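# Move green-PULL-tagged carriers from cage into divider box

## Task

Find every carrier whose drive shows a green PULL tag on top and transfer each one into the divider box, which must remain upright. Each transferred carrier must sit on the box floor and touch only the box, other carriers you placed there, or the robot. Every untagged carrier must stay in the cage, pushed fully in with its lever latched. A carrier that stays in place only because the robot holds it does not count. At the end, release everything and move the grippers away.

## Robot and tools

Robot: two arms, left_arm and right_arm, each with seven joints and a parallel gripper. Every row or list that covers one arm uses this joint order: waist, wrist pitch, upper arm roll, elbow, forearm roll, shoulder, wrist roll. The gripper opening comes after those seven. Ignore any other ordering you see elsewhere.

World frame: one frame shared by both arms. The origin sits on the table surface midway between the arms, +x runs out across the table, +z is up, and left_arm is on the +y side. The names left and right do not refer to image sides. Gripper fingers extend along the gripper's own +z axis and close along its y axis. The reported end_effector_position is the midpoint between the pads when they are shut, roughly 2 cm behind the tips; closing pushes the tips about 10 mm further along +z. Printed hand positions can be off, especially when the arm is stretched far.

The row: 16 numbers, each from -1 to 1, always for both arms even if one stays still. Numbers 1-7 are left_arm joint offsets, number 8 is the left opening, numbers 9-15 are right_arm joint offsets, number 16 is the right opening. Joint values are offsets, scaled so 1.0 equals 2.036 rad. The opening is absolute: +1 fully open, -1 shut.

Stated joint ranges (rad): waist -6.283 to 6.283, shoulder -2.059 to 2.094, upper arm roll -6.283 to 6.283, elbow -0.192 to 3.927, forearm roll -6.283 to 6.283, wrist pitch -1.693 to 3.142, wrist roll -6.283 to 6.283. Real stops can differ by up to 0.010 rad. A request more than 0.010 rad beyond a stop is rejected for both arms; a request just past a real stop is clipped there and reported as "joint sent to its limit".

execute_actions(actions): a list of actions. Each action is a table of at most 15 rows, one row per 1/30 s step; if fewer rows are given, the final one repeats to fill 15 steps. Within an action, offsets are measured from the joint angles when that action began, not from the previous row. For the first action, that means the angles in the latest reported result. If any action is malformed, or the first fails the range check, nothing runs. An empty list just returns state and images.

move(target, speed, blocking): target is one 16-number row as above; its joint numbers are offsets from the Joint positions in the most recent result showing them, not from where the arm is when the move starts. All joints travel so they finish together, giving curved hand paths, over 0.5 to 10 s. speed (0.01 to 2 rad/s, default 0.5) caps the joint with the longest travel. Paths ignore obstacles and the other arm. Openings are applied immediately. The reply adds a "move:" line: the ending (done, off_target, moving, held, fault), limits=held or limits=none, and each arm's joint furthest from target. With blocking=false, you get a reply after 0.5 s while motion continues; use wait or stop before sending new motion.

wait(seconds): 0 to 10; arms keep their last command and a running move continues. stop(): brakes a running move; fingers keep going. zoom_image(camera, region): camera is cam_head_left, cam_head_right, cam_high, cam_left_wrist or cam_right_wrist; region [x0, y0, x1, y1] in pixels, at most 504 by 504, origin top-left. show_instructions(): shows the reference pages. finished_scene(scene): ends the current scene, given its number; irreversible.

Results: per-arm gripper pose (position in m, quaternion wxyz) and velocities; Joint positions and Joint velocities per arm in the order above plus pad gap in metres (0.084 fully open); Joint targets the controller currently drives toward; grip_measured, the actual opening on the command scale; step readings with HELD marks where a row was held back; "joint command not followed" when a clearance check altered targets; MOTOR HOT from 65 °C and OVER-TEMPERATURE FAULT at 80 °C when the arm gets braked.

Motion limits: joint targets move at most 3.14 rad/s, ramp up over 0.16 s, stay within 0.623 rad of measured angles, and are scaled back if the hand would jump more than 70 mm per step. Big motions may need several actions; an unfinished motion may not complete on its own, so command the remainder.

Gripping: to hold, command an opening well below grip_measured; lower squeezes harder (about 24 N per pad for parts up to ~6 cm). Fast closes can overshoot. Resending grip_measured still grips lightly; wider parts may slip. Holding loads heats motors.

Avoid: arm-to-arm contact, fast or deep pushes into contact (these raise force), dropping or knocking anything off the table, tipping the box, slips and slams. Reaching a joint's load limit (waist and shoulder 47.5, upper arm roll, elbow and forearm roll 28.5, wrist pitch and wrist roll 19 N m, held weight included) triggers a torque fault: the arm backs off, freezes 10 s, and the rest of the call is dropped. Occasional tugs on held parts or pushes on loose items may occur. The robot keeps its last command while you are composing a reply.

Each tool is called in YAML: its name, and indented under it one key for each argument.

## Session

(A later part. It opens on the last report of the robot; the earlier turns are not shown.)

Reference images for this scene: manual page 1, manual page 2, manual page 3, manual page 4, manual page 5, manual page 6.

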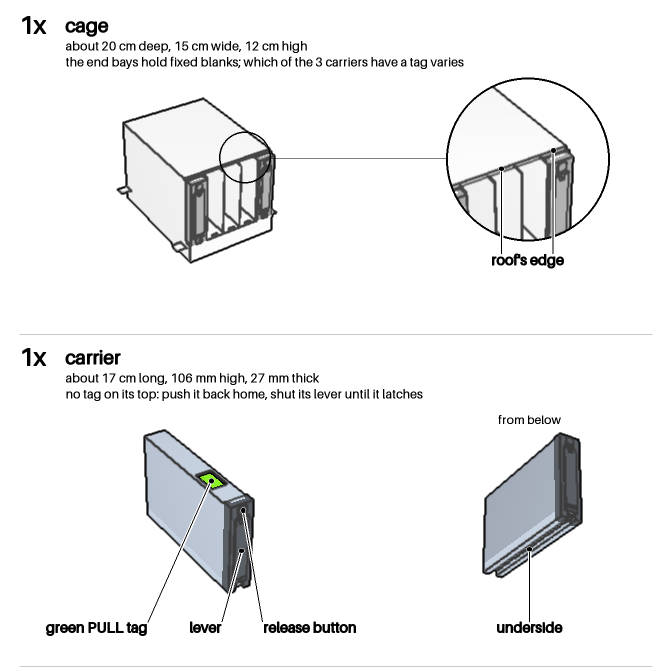

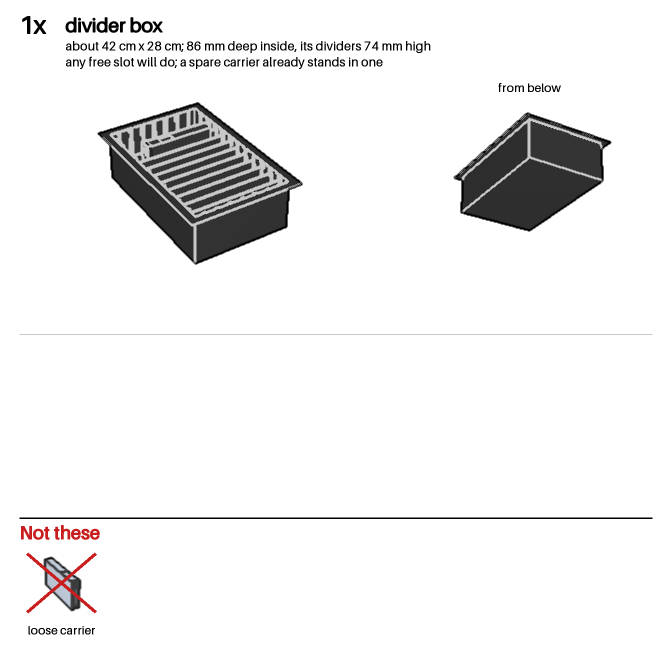

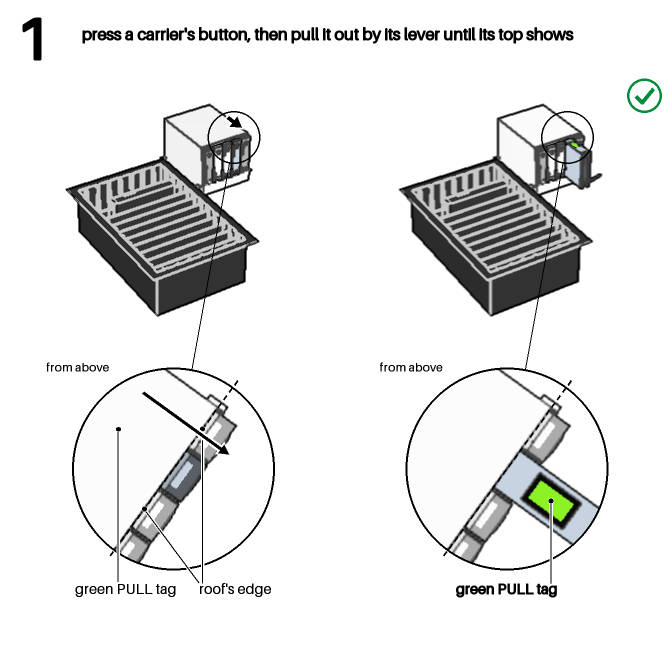

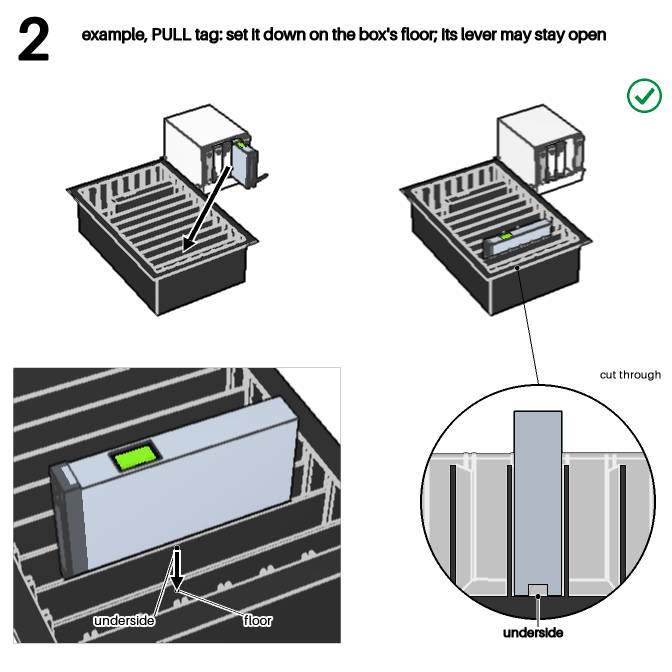

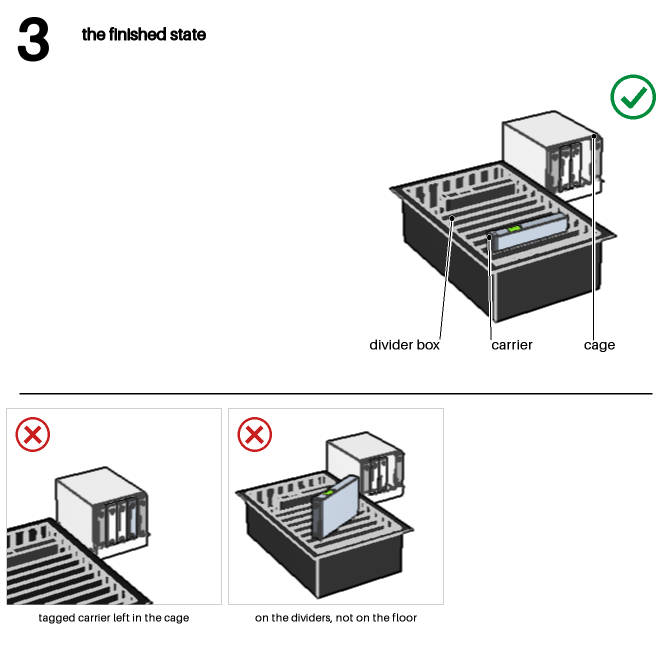

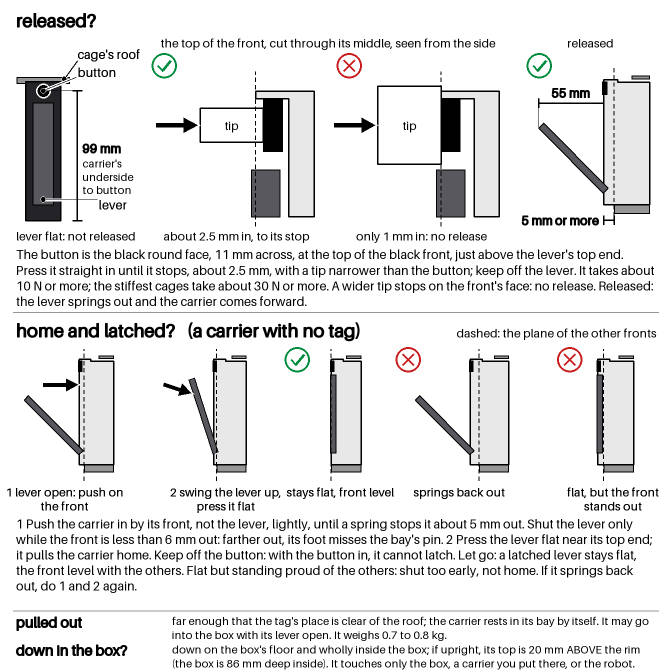

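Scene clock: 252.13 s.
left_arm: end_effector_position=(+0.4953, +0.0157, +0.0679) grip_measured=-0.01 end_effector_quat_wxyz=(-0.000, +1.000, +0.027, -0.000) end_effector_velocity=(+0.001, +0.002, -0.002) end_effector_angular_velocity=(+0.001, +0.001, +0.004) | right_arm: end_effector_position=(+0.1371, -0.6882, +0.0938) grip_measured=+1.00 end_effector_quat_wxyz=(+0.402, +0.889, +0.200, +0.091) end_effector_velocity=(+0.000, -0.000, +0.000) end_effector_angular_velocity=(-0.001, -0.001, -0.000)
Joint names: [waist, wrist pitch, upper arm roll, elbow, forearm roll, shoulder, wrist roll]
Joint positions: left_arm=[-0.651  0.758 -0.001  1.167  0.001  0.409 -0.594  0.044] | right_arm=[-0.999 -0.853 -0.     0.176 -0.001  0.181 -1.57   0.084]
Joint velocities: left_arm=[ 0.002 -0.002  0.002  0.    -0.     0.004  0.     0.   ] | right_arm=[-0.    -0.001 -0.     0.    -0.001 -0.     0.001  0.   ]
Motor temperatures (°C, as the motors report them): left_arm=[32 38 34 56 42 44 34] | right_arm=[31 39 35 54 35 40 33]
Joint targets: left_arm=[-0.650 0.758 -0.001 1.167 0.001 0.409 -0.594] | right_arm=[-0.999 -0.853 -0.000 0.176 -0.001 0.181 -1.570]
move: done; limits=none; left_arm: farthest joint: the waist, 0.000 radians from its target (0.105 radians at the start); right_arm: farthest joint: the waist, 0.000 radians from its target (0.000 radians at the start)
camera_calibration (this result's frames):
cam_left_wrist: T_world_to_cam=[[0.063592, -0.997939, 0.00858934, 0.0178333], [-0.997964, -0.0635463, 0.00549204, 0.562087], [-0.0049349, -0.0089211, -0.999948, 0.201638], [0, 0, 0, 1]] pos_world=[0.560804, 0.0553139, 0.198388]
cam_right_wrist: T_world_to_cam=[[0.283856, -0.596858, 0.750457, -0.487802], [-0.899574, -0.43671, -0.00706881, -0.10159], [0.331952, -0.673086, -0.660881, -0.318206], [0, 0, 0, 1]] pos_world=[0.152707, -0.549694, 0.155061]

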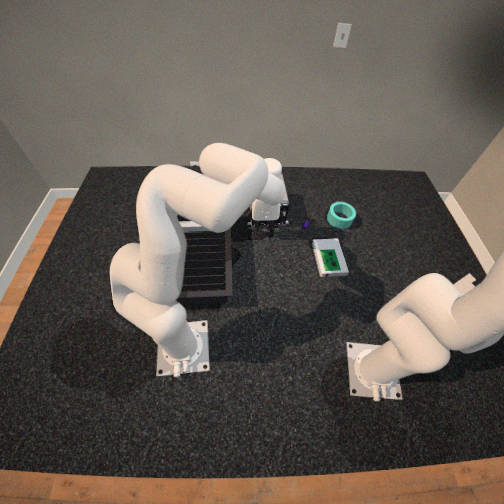

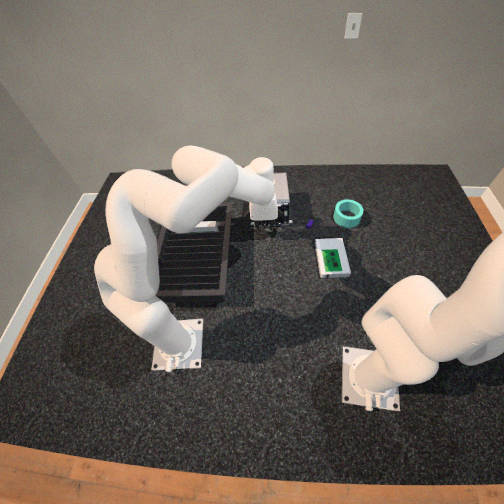

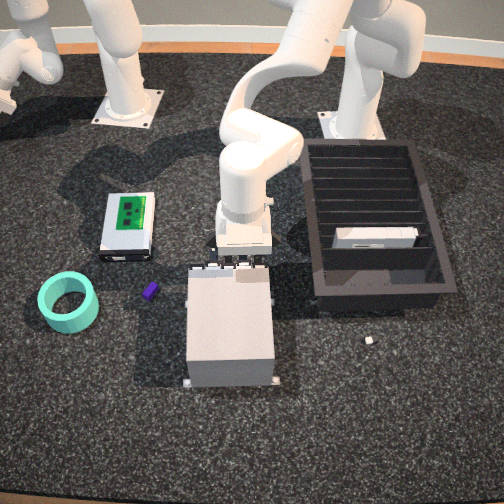

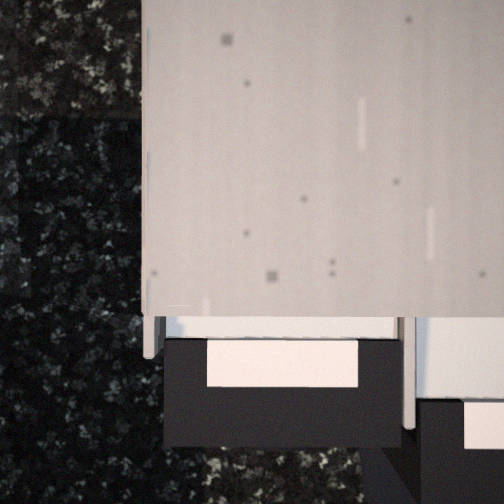

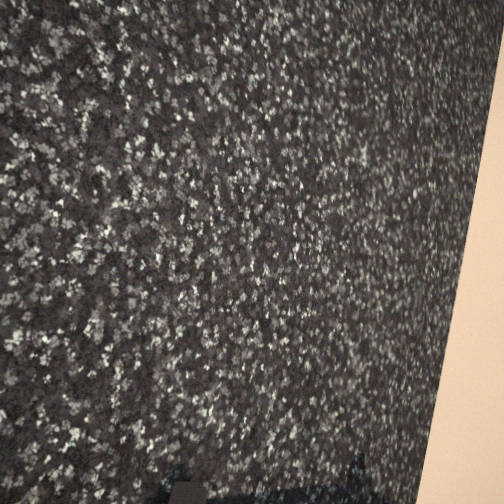

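execute_actions:
  actions:
    - [[0,0,0,0,0,0,0,-0.1,0,0,0,0,0,0,0,1],[0,0,0,0,0,0,0,-0.2,0,0,0,0,0,0,0,1],[0,0,0,0,0,0,0,-0.3,0,0,0,0,0,0,0,1],[0,0,0,0,0,0,0,-0.4,0,0,0,0,0,0,0,1],[0,0,0,0,0,0,0,-0.47,0,0,0,0,0,0,0,1],[0,0,0,0,0,0,0,-0.54,0,0,0,0,0,0,0,1],[0,0,0,0,0,0,0,-0.6,0,0,0,0,0,0,0,1],[0,0,0,0,0,0,0,-0.65,0,0,0,0,0,0,0,1],[0,0,0,0,0,0,0,-0.7,0,0,0,0,0,0,0,1],[0,0,0,0,0,0,0,-0.76,0,0,0,0,0,0,0,1],[0,0,0,0,0,0,0,-0.82,0,0,0,0,0,0,0,1],[0,0,0,0,0,0,0,-0.88,0,0,0,0,0,0,0,1],[0,0,0,0,0,0,0,-0.94,0,0,0,0,0,0,0,1],[0,0,0,0,0,0,0,-1,0,0,0,0,0,0,0,1],[0,0,0,0,0,0,0,-1,0,0,0,0,0,0,0,1]]

move:
  target: [-0.0133,-0.0153,0,-0.0433,0,-0.028,-0.014,-1, 0,0,0,0,0,0,0,1]
  speed: 0.1

move:
  target: [-0.0144,-0.0136,0,-0.0404,0,-0.0268,-0.0144,-1, 0,0,0,0,0,0,0,1]
  speed: 0.1

Scene clock: 263.07 s.
left_arm: end_effector_position=(+0.4953, +0.0157, +0.0679) grip_measured=-0.64 end_effector_quat_wxyz=(-0.000, +1.000, +0.027, -0.000) end_effector_velocity=(-0.000, -0.001, +0.000) end_effector_angular_velocity=(-0.001, -0.000, -0.002) | right_arm: end_effector_position=(+0.1371, -0.6882, +0.0938) grip_measured=+1.00 end_effector_quat_wxyz=(+0.402, +0.889, +0.200, +0.091) end_effector_velocity=(-0.000, +0.000, -0.000) end_effector_angular_velocity=(+0.001, +0.000, -0.000)
Joint names: [waist, wrist pitch, upper arm roll, elbow, forearm roll, shoulder, wrist roll]
Joint positions: left_arm=[-0.651  0.758 -0.001  1.167  0.001  0.409 -0.594  0.016] | right_arm=[-0.999 -0.853 -0.     0.176 -0.001  0.181 -1.57   0.084]
Joint velocities: left_arm=[-0.    -0.    -0.001  0.    -0.     0.     0.001 -0.   ] | right_arm=[-0.001  0.001  0.    -0.    -0.     0.    -0.    -0.   ]
Motor temperatures (°C, as the motors report them): left_arm=[32 38 34 56 42 45 34] | right_arm=[31 39 35 54 35 40 33]
Joint targets: left_arm=[-0.651 0.758 -0.001 1.167 0.001 0.409 -0.594] | right_arm=[-0.999 -0.853 -0.000 0.176 -0.001 0.181 -1.570]
Step readings (joint positions):
0: left_arm=[-0.650 0.758 -0.001 1.167 0.001 0.409 -0.594] | right_arm=[-0.999 -0.853 -0.000 0.176 -0.001 0.181 -1.570]
1: left_arm=[-0.650 0.758 -0.001 1.167 0.001 0.409 -0.594] | right_arm=[-0.999 -0.853 -0.000 0.176 -0.001 0.181 -1.570]
2: left_arm=[-0.651 0.758 -0.001 1.167 0.001 0.409 -0.594] | right_arm=[-0.999 -0.853 -0.000 0.176 -0.001 0.181 -1.570]
4: left_arm=[-0.651 0.758 -0.001 1.167 0.001 0.409 -0.594] | right_arm=[-0.999 -0.853 -0.000 0.176 -0.001 0.181 -1.570]
8: left_arm=[-0.651 0.758 -0.001 1.167 0.001 0.409 -0.594] | right_arm=[-0.999 -0.853 -0.000 0.176 -0.001 0.181 -1.570]
15: Joint positions above
camera_calibration (this result's frames):
cam_left_wrist: T_world_to_cam=[[0.0635185, -0.997943, 0.00864905, 0.0178186], [-0.997969, -0.0634729, 0.0054468, 0.56209], [-0.00488662, -0.00897745, -0.999948, 0.201624], [0, 0, 0, 1]] pos_world=[0.560802, 0.0552695, 0.198398]
cam_right_wrist: T_world_to_cam=[[0.283856, -0.596858, 0.750457, -0.487802], [-0.899574, -0.43671, -0.00706879, -0.10159], [0.331952, -0.673086, -0.660881, -0.318206], [0, 0, 0, 1]] pos_world=[0.152707, -0.549694, 0.155061]

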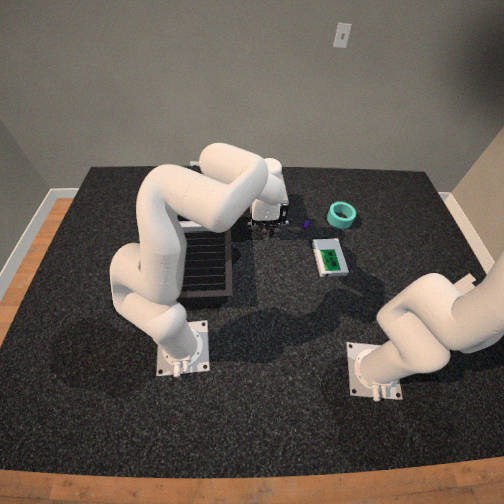

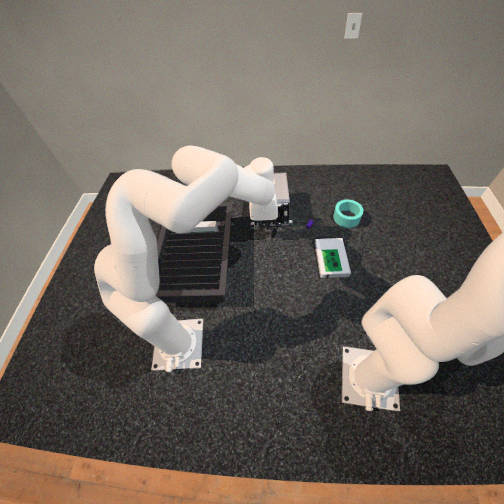

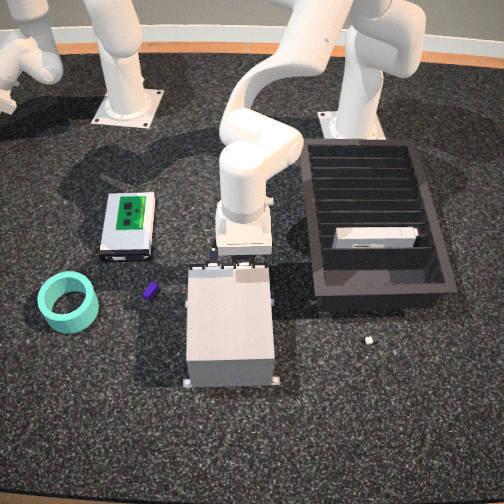

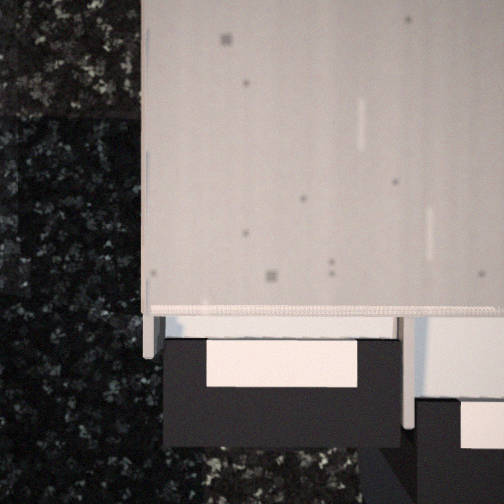

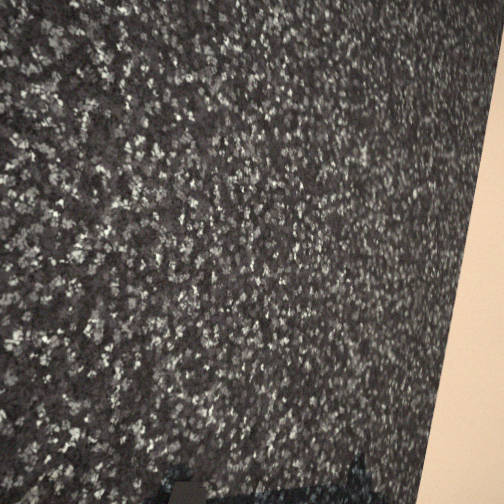

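Scene clock: 264.37 s.
left_arm: end_effector_position=(+0.4704, +0.0144, +0.0679) grip_measured=-0.64 end_effector_quat_wxyz=(-0.000, +1.000, +0.028, -0.000) end_effector_velocity=(-0.001, -0.000, -0.000) end_effector_angular_velocity=(+0.000, +0.000, +0.001) | right_arm: end_effector_position=(+0.1371, -0.6882, +0.0938) grip_measured=+1.00 end_effector_quat_wxyz=(+0.402, +0.889, +0.200, +0.091) end_effector_velocity=(+0.000, +0.000, +0.000) end_effector_angular_velocity=(-0.001, -0.001, +0.001)
Joint names: [waist, wrist pitch, upper arm roll, elbow, forearm roll, shoulder, wrist roll]
Joint positions: left_arm=[-0.678  0.727 -0.002  1.079  0.001  0.352 -0.623  0.016] | right_arm=[-0.999 -0.853 -0.     0.176 -0.001  0.181 -1.57   0.084]
Joint velocities: left_arm=[-0.001 -0.001 -0.    -0.003  0.    -0.002 -0.003 -0.   ] | right_arm=[ 0.001 -0.002  0.    -0.001  0.     0.     0.     0.   ]
Motor temperatures (°C, as the motors report them): left_arm=[32 38 34 56 42 45 34] | right_arm=[31 39 35 54 35 40 33]
Joint targets: left_arm=[-0.678 0.727 -0.001 1.078 0.001 0.352 -0.623] | right_arm=[-0.999 -0.853 -0.000 0.176 -0.001 0.181 -1.570]
move: done; limits=none; left_arm: farthest joint: the upper arm roll, 0.001 radians from its target (0.000 radians at the start); right_arm: farthest joint: the waist, 0.000 radians from its target (0.000 radians at the start)
camera_calibration (this result's frames):
cam_left_wrist: T_world_to_cam=[[0.0647637, -0.997863, 0.00861723, 0.0175517], [-0.997889, -0.0647181, 0.00547025, 0.53711], [-0.00490087, -0.00895331, -0.999948, 0.201433], [0, 0, 0, 1]] pos_world=[0.535826, 0.0540785, 0.198334]
cam_right_wrist: T_world_to_cam=[[0.283855, -0.596858, 0.750457, -0.487802], [-0.899575, -0.43671, -0.00706887, -0.10159], [0.331951, -0.673086, -0.660881, -0.318206], [0, 0, 0, 1]] pos_world=[0.152707, -0.549694, 0.155061]

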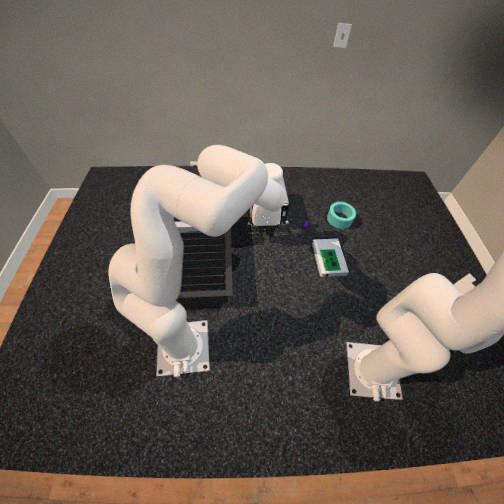

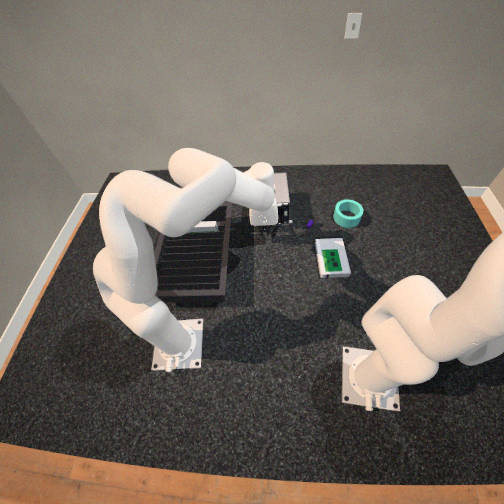

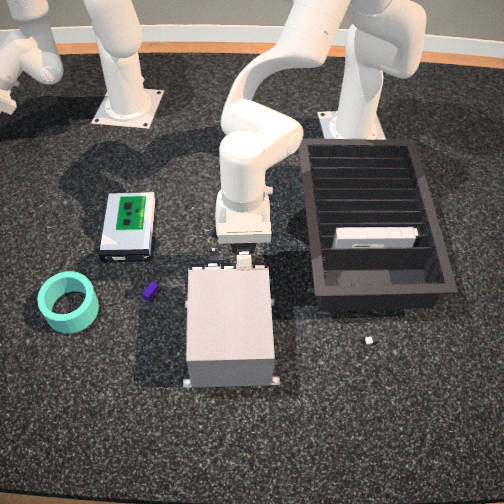

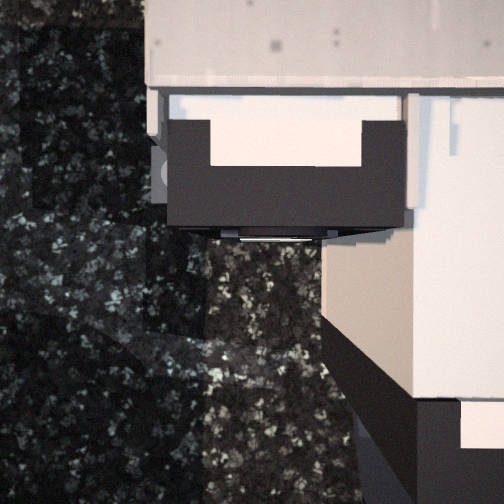

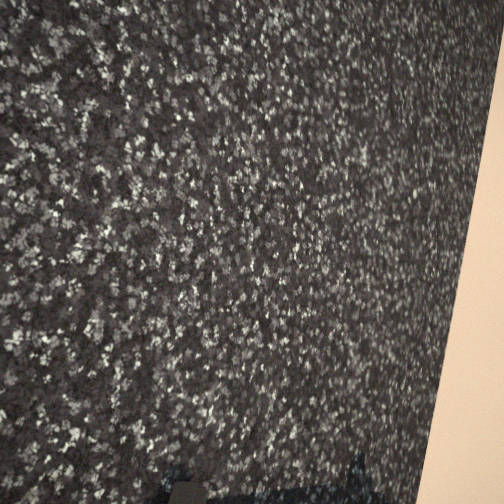

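Scene clock: 265.60 s.
left_arm: end_effector_position=(+0.4457, +0.0130, +0.0679) grip_measured=-0.64 end_effector_quat_wxyz=(-0.000, +1.000, +0.028, +0.000) end_effector_velocity=(-0.001, +0.000, -0.000) end_effector_angular_velocity=(+0.001, +0.001, +0.000) | right_arm: end_effector_position=(+0.1371, -0.6882, +0.0938) grip_measured=+1.00 end_effector_quat_wxyz=(+0.402, +0.889, +0.200, +0.091) end_effector_velocity=(-0.001, +0.000, -0.000) end_effector_angular_velocity=(+0.000, +0.001, -0.001)
Joint names: [waist, wrist pitch, upper arm roll, elbow, forearm roll, shoulder, wrist roll]
Joint positions: left_arm=[-0.707  0.699 -0.002  0.997  0.001  0.298 -0.652  0.016] | right_arm=[-0.999 -0.853 -0.     0.176 -0.001  0.181 -1.57   0.084]
Joint velocities: left_arm=[-0.001 -0.001  0.001 -0.004 -0.    -0.002 -0.001 -0.   ] | right_arm=[-0.001 -0.     0.    -0.001 -0.    -0.    -0.001  0.   ]
Motor temperatures (°C, as the motors report them): left_arm=[32 38 34 56 42 45 34] | right_arm=[31 39 35 54 35 40 33]
Joint targets: left_arm=[-0.707 0.699 -0.002 0.997 0.001 0.298 -0.652] | right_arm=[-0.999 -0.853 -0.000 0.176 -0.001 0.181 -1.570]
move: done; limits=none; left_arm: farthest joint: the waist, 0.000 radians from its target (0.030 radians at the start); right_arm: farthest joint: the waist, 0.000 radians from its target (0.000 radians at the start)
camera_calibration (this result's frames):
cam_left_wrist: T_world_to_cam=[[0.0646567, -0.997869, 0.00871962, 0.0177966], [-0.997897, -0.0646124, 0.00526445, 0.51244], [-0.00468984, -0.00904166, -0.999948, 0.201246], [0, 0, 0, 1]] pos_world=[0.511155, 0.0526883, 0.198383]
cam_right_wrist: T_world_to_cam=[[0.283855, -0.596858, 0.750458, -0.487802], [-0.899574, -0.43671, -0.00706888, -0.10159], [0.331952, -0.673086, -0.660881, -0.318206], [0, 0, 0, 1]] pos_world=[0.152707, -0.549694, 0.155061]

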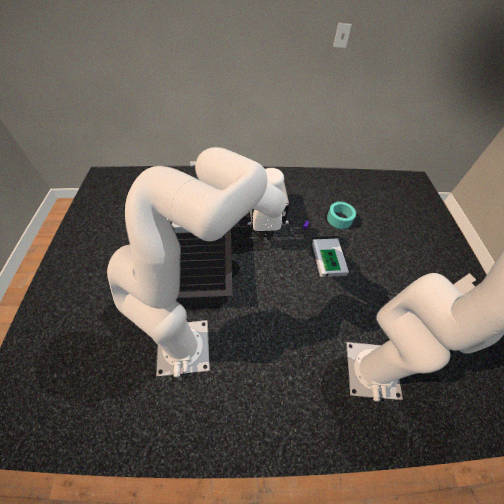

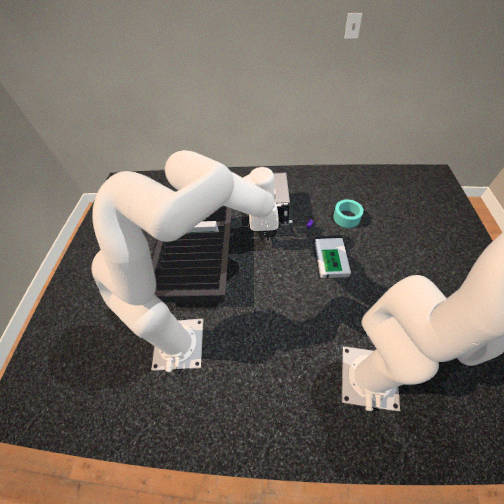

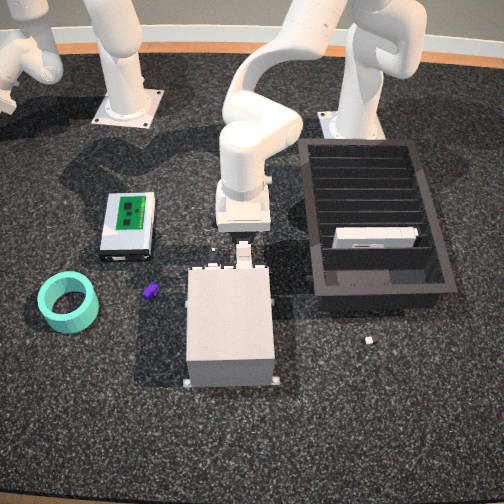

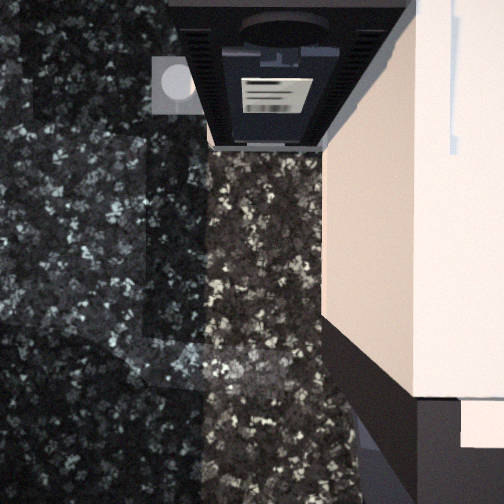

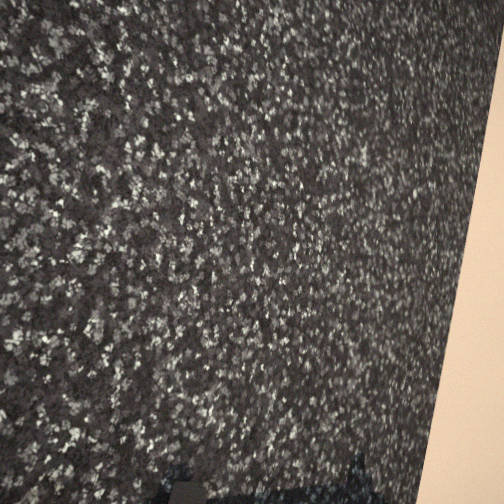

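zoom_image:
  camera: "cam_high"
  region: [200, 210, 290, 290]

zoom_image:
  camera: "cam_left_wrist"
  region: [380, 0, 504, 200]

Region (200, 210, 290, 290) of cam_high's 504x504 image, scaled by 5.600, with more detail than that image has.

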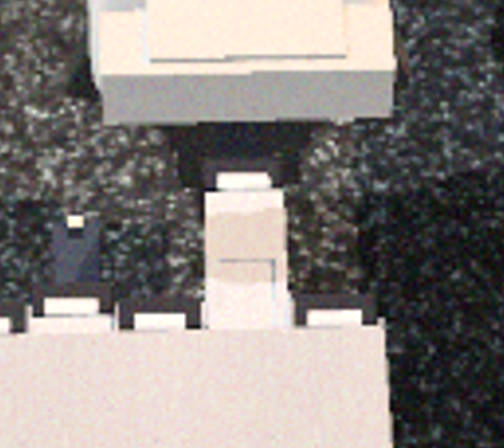

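Region (380, 0, 504, 200) of cam_left_wrist's 504x504 image, scaled by 2.520, with more detail than that image has; it fills the left 312 columns of this view, and the rest is white.

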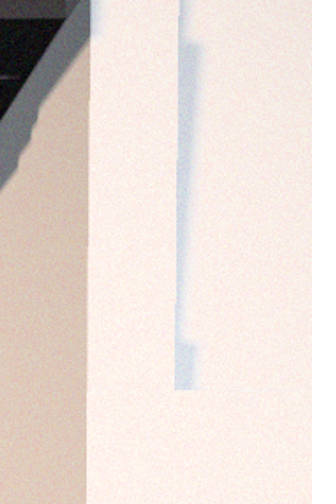

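execute_actions:
  actions:
    - [[0,0,0,0,0,0,0,-0.8,0,0,0,0,0,0,0,1],[0,0,0,0,0,0,0,-0.7,0,0,0,0,0,0,0,1],[0,0,0,0,0,0,0,-0.62,0,0,0,0,0,0,0,1],[0,0,0,0,0,0,0,-0.57,0,0,0,0,0,0,0,1],[0,0,0,0,0,0,0,-0.53,0,0,0,0,0,0,0,1]]

move:
  target: [0.022,0.034,0,0.0668,0,0.0329,0.0223,-0.53, 0,0,0,0,0,0,0,1]
  speed: 0.12

move:
  target: [0.0192,0.0246,0,0.0691,0,0.0445,0.0192,-0.53, 0,0,0,0,0,0,0,1]
  speed: 0.09

Scene clock: 288.60 s.
left_arm: end_effector_position=(+0.4457, +0.0130, +0.0680) grip_measured=-0.55 end_effector_quat_wxyz=(-0.000, +1.000, +0.028, +0.000) end_effector_velocity=(-0.000, -0.000, -0.000) end_effector_angular_velocity=(+0.000, +0.001, -0.001) | right_arm: end_effector_position=(+0.1371, -0.6882, +0.0938) grip_measured=+1.00 end_effector_quat_wxyz=(+0.402, +0.889, +0.200, +0.091) end_effector_velocity=(-0.000, -0.000, +0.000) end_effector_angular_velocity=(-0.001, -0.001, -0.001)
Joint names: [waist, wrist pitch, upper arm roll, elbow, forearm roll, shoulder, wrist roll]
Joint positions: left_arm=[-0.707  0.699 -0.002  0.997  0.001  0.298 -0.652  0.02 ] | right_arm=[-0.999 -0.853 -0.     0.176 -0.001  0.181 -1.57   0.084]
Joint velocities: left_arm=[ 0.    -0.    -0.001 -0.    -0.     0.001  0.    -0.   ] | right_arm=[-0.    -0.001  0.     0.001  0.     0.     0.    -0.   ]
Motor temperatures (°C, as the motors report them): left_arm=[32 38 34 56 42 45 34] | right_arm=[31 39 35 54 35 40 33]
Joint targets: left_arm=[-0.707 0.699 -0.002 0.997 0.001 0.298 -0.652] | right_arm=[-0.999 -0.853 -0.000 0.176 -0.001 0.181 -1.570]
Step readings (joint positions):
0: left_arm=[-0.707 0.699 -0.002 0.997 0.001 0.298 -0.652] | right_arm=[-0.999 -0.853 -0.000 0.176 -0.001 0.181 -1.570]
1: left_arm=[-0.707 0.699 -0.002 0.997 0.001 0.298 -0.652] | right_arm=[-0.999 -0.853 -0.000 0.176 -0.001 0.181 -1.570]
2: left_arm=[-0.707 0.699 -0.002 0.997 0.001 0.298 -0.652] | right_arm=[-0.999 -0.853 -0.000 0.176 -0.001 0.181 -1.570]
4: left_arm=[-0.707 0.699 -0.002 0.997 0.001 0.298 -0.652] | right_arm=[-0.999 -0.853 -0.000 0.176 -0.001 0.181 -1.570]
8: left_arm=[-0.707 0.700 -0.002 0.997 0.001 0.297 -0.652] | right_arm=[-0.999 -0.853 -0.000 0.176 -0.001 0.181 -1.570]
15: Joint positions above
camera_calibration (this result's frames):
cam_left_wrist: T_world_to_cam=[[0.0646781, -0.997868, 0.00877674, 0.0177704], [-0.997895, -0.0646343, 0.00519655, 0.512455], [-0.00461819, -0.00909438, -0.999948, 0.20129], [0, 0, 0, 1]] pos_world=[0.511157, 0.0526852, 0.19846]
cam_right_wrist: T_world_to_cam=[[0.283856, -0.596858, 0.750458, -0.487802], [-0.899574, -0.43671, -0.00706882, -0.10159], [0.331952, -0.673086, -0.660881, -0.318206], [0, 0, 0, 1]] pos_world=[0.152707, -0.549694, 0.155061]

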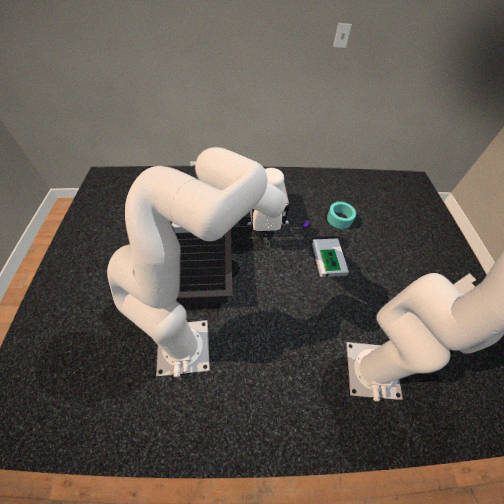

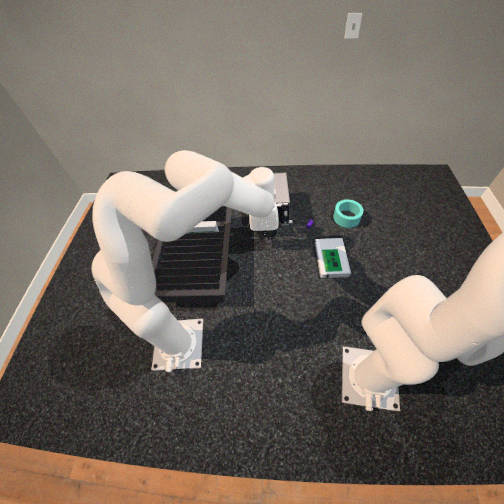

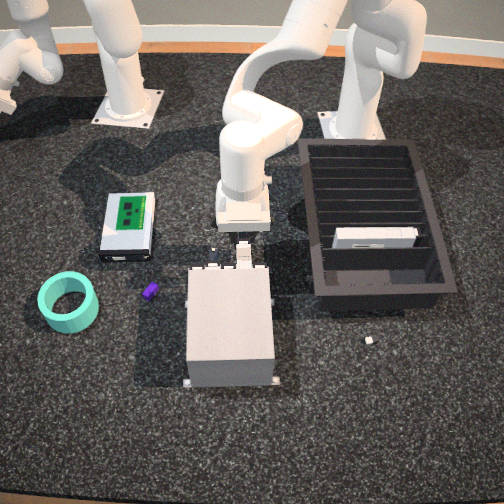

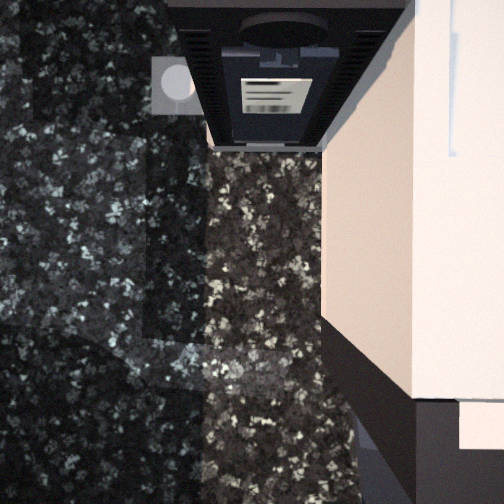

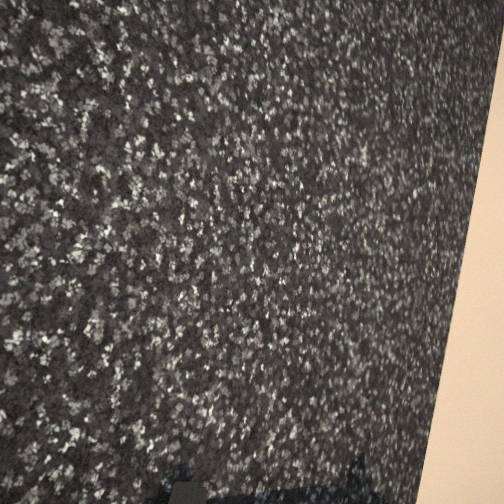

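Scene clock: 290.13 s.
left_arm: end_effector_position=(+0.4842, +0.0151, +0.0780) grip_measured=-0.55 end_effector_quat_wxyz=(-0.000, +1.000, +0.028, -0.000) end_effector_velocity=(+0.001, +0.000, +0.000) end_effector_angular_velocity=(-0.000, +0.000, +0.001) | right_arm: end_effector_position=(+0.1371, -0.6882, +0.0938) grip_measured=+1.00 end_effector_quat_wxyz=(+0.402, +0.889, +0.200, +0.091) end_effector_velocity=(+0.001, +0.000, -0.000) end_effector_angular_velocity=(+0.000, +0.000, +0.003)
Joint names: [waist, wrist pitch, upper arm roll, elbow, forearm roll, shoulder, wrist roll]
Joint positions: left_arm=[-0.662  0.768 -0.002  1.132  0.001  0.365 -0.607  0.02 ] | right_arm=[-0.999 -0.853 -0.     0.176 -0.001  0.181 -1.57   0.084]
Joint velocities: left_arm=[ 0.002  0.002 -0.     0.004 -0.     0.002  0.001  0.   ] | right_arm=[ 0.001  0.    -0.     0.    -0.002  0.    -0.    -0.   ]
Motor temperatures (°C, as the motors report them): left_arm=[32 38 34 56 42 45 34] | right_arm=[31 39 35 54 35 40 33]
Joint targets: left_arm=[-0.662 0.769 -0.002 1.133 0.001 0.365 -0.607] | right_arm=[-0.999 -0.853 -0.000 0.176 -0.001 0.181 -1.570]
move: done; limits=none; left_arm: farthest joint: the elbow, 0.001 radians from its target (0.136 radians at the start); right_arm: farthest joint: the waist, 0.000 radians from its target (0.000 radians at the start)
camera_calibration (this result's frames):
cam_left_wrist: T_world_to_cam=[[0.0640438, -0.99791, 0.00856345, 0.0176425], [-0.997934, -0.0639973, 0.00559564, 0.550887], [-0.00503591, -0.00890413, -0.999948, 0.211675], [0, 0, 0, 1]] pos_world=[0.549685, 0.0547456, 0.20843]
cam_right_wrist: T_world_to_cam=[[0.283856, -0.596858, 0.750458, -0.487802], [-0.899574, -0.43671, -0.00706882, -0.10159], [0.331952, -0.673086, -0.660881, -0.318206], [0, 0, 0, 1]] pos_world=[0.152707, -0.549694, 0.155061]

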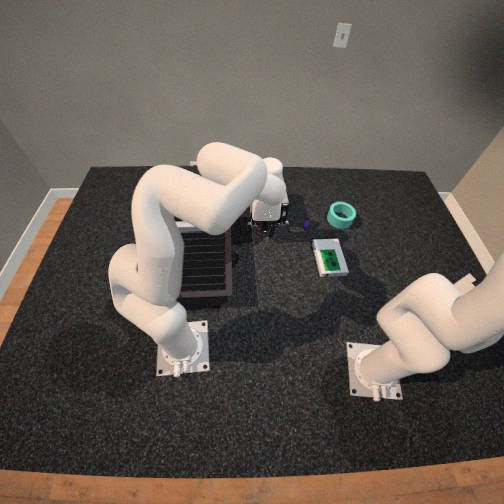

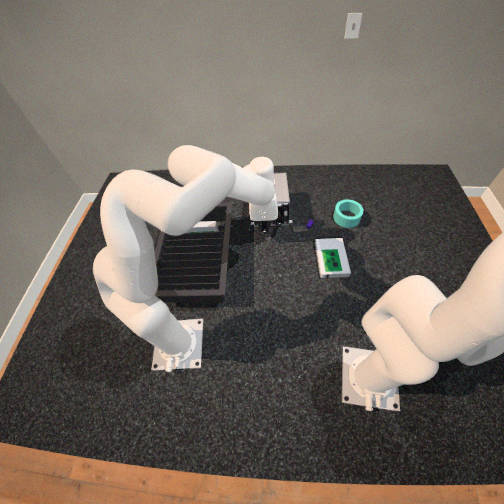

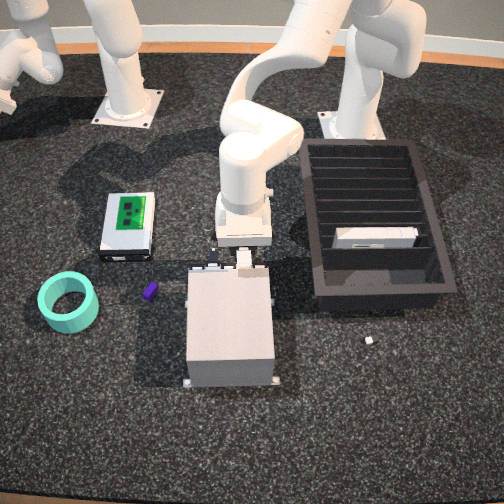

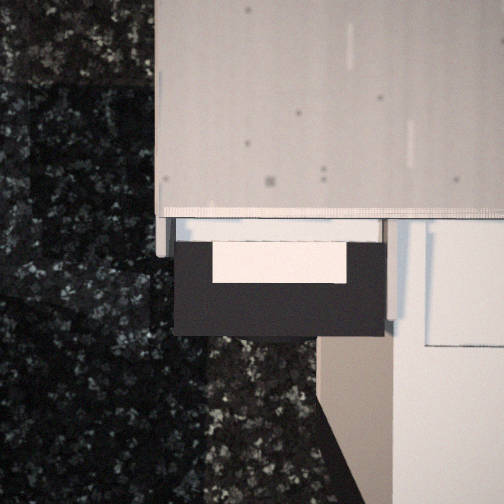

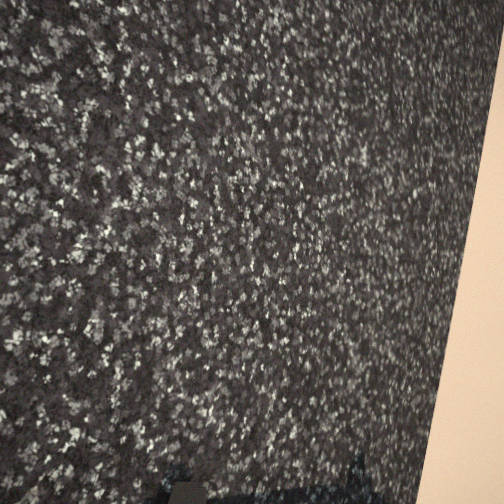

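Scene clock: 292.10 s.
left_arm: end_effector_position=(+0.5211, +0.0169, +0.0775) grip_measured=-0.55 end_effector_quat_wxyz=(-0.001, +1.000, +0.027, -0.001) end_effector_velocity=(+0.000, -0.001, -0.000) end_effector_angular_velocity=(-0.000, +0.000, -0.001) | right_arm: end_effector_position=(+0.1371, -0.6882, +0.0938) grip_measured=+1.00 end_effector_quat_wxyz=(+0.402, +0.889, +0.200, +0.091) end_effector_velocity=(-0.000, -0.000, +0.000) end_effector_angular_velocity=(-0.001, +0.000, -0.000)
Joint names: [waist, wrist pitch, upper arm roll, elbow, forearm roll, shoulder, wrist roll]
Joint positions: left_arm=[-0.624  0.819 -0.003  1.272  0.001  0.455 -0.568  0.02 ] | right_arm=[-0.999 -0.853 -0.     0.176 -0.001  0.181 -1.57   0.084]
Joint velocities: left_arm=[ 0.     0.001 -0.001  0.002  0.     0.002  0.001  0.   ] | right_arm=[-0.001 -0.    -0.     0.    -0.     0.    -0.001 -0.   ]
Motor temperatures (°C, as the motors report them): left_arm=[32 38 34 57 42 45 34] | right_arm=[31 39 35 54 35 40 33]
Joint targets: left_arm=[-0.623 0.819 -0.002 1.273 0.001 0.455 -0.568] | right_arm=[-0.999 -0.853 -0.000 0.176 -0.001 0.181 -1.570]
move: done; limits=none; left_arm: farthest joint: the waist, 0.001 radians from its target (0.039 radians at the start); right_arm: farthest joint: the waist, 0.000 radians from its target (0.000 radians at the start)
camera_calibration (this result's frames):
cam_left_wrist: T_world_to_cam=[[0.063071, -0.997977, 0.00799824, 0.0175631], [-0.997983, -0.0630096, 0.00771637, 0.58769], [-0.0071968, -0.00846879, -0.999938, 0.212545], [0, 0, 0, 1]] pos_world=[0.586926, 0.0563576, 0.207857]
cam_right_wrist: T_world_to_cam=[[0.283856, -0.596858, 0.750458, -0.487802], [-0.899574, -0.43671, -0.00706879, -0.10159], [0.331952, -0.673086, -0.660881, -0.318206], [0, 0, 0, 1]] pos_world=[0.152707, -0.549694, 0.155061]

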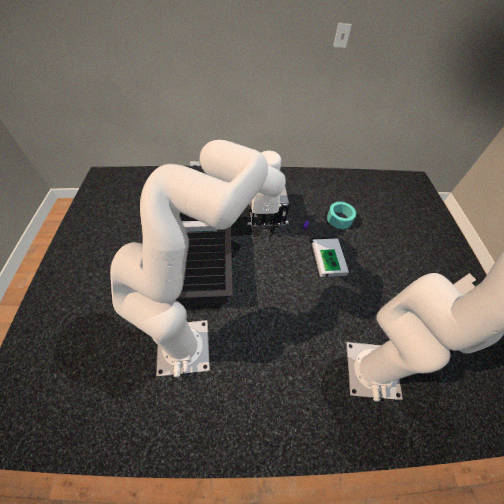

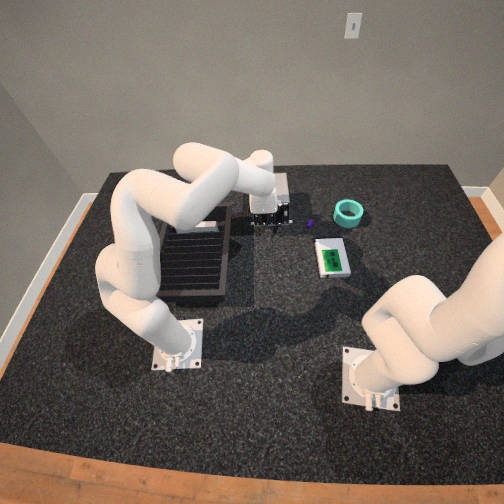

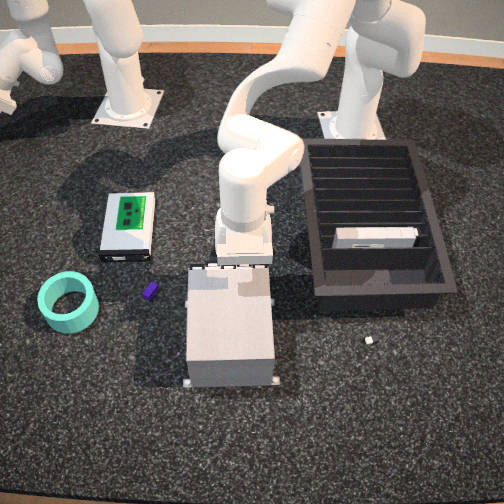

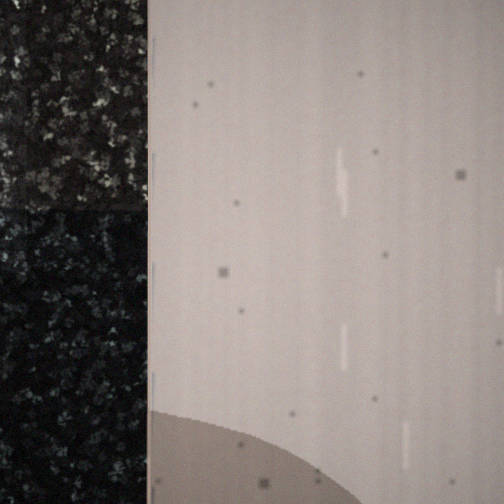

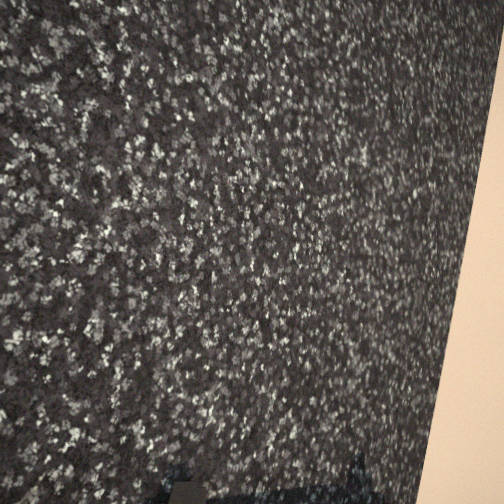

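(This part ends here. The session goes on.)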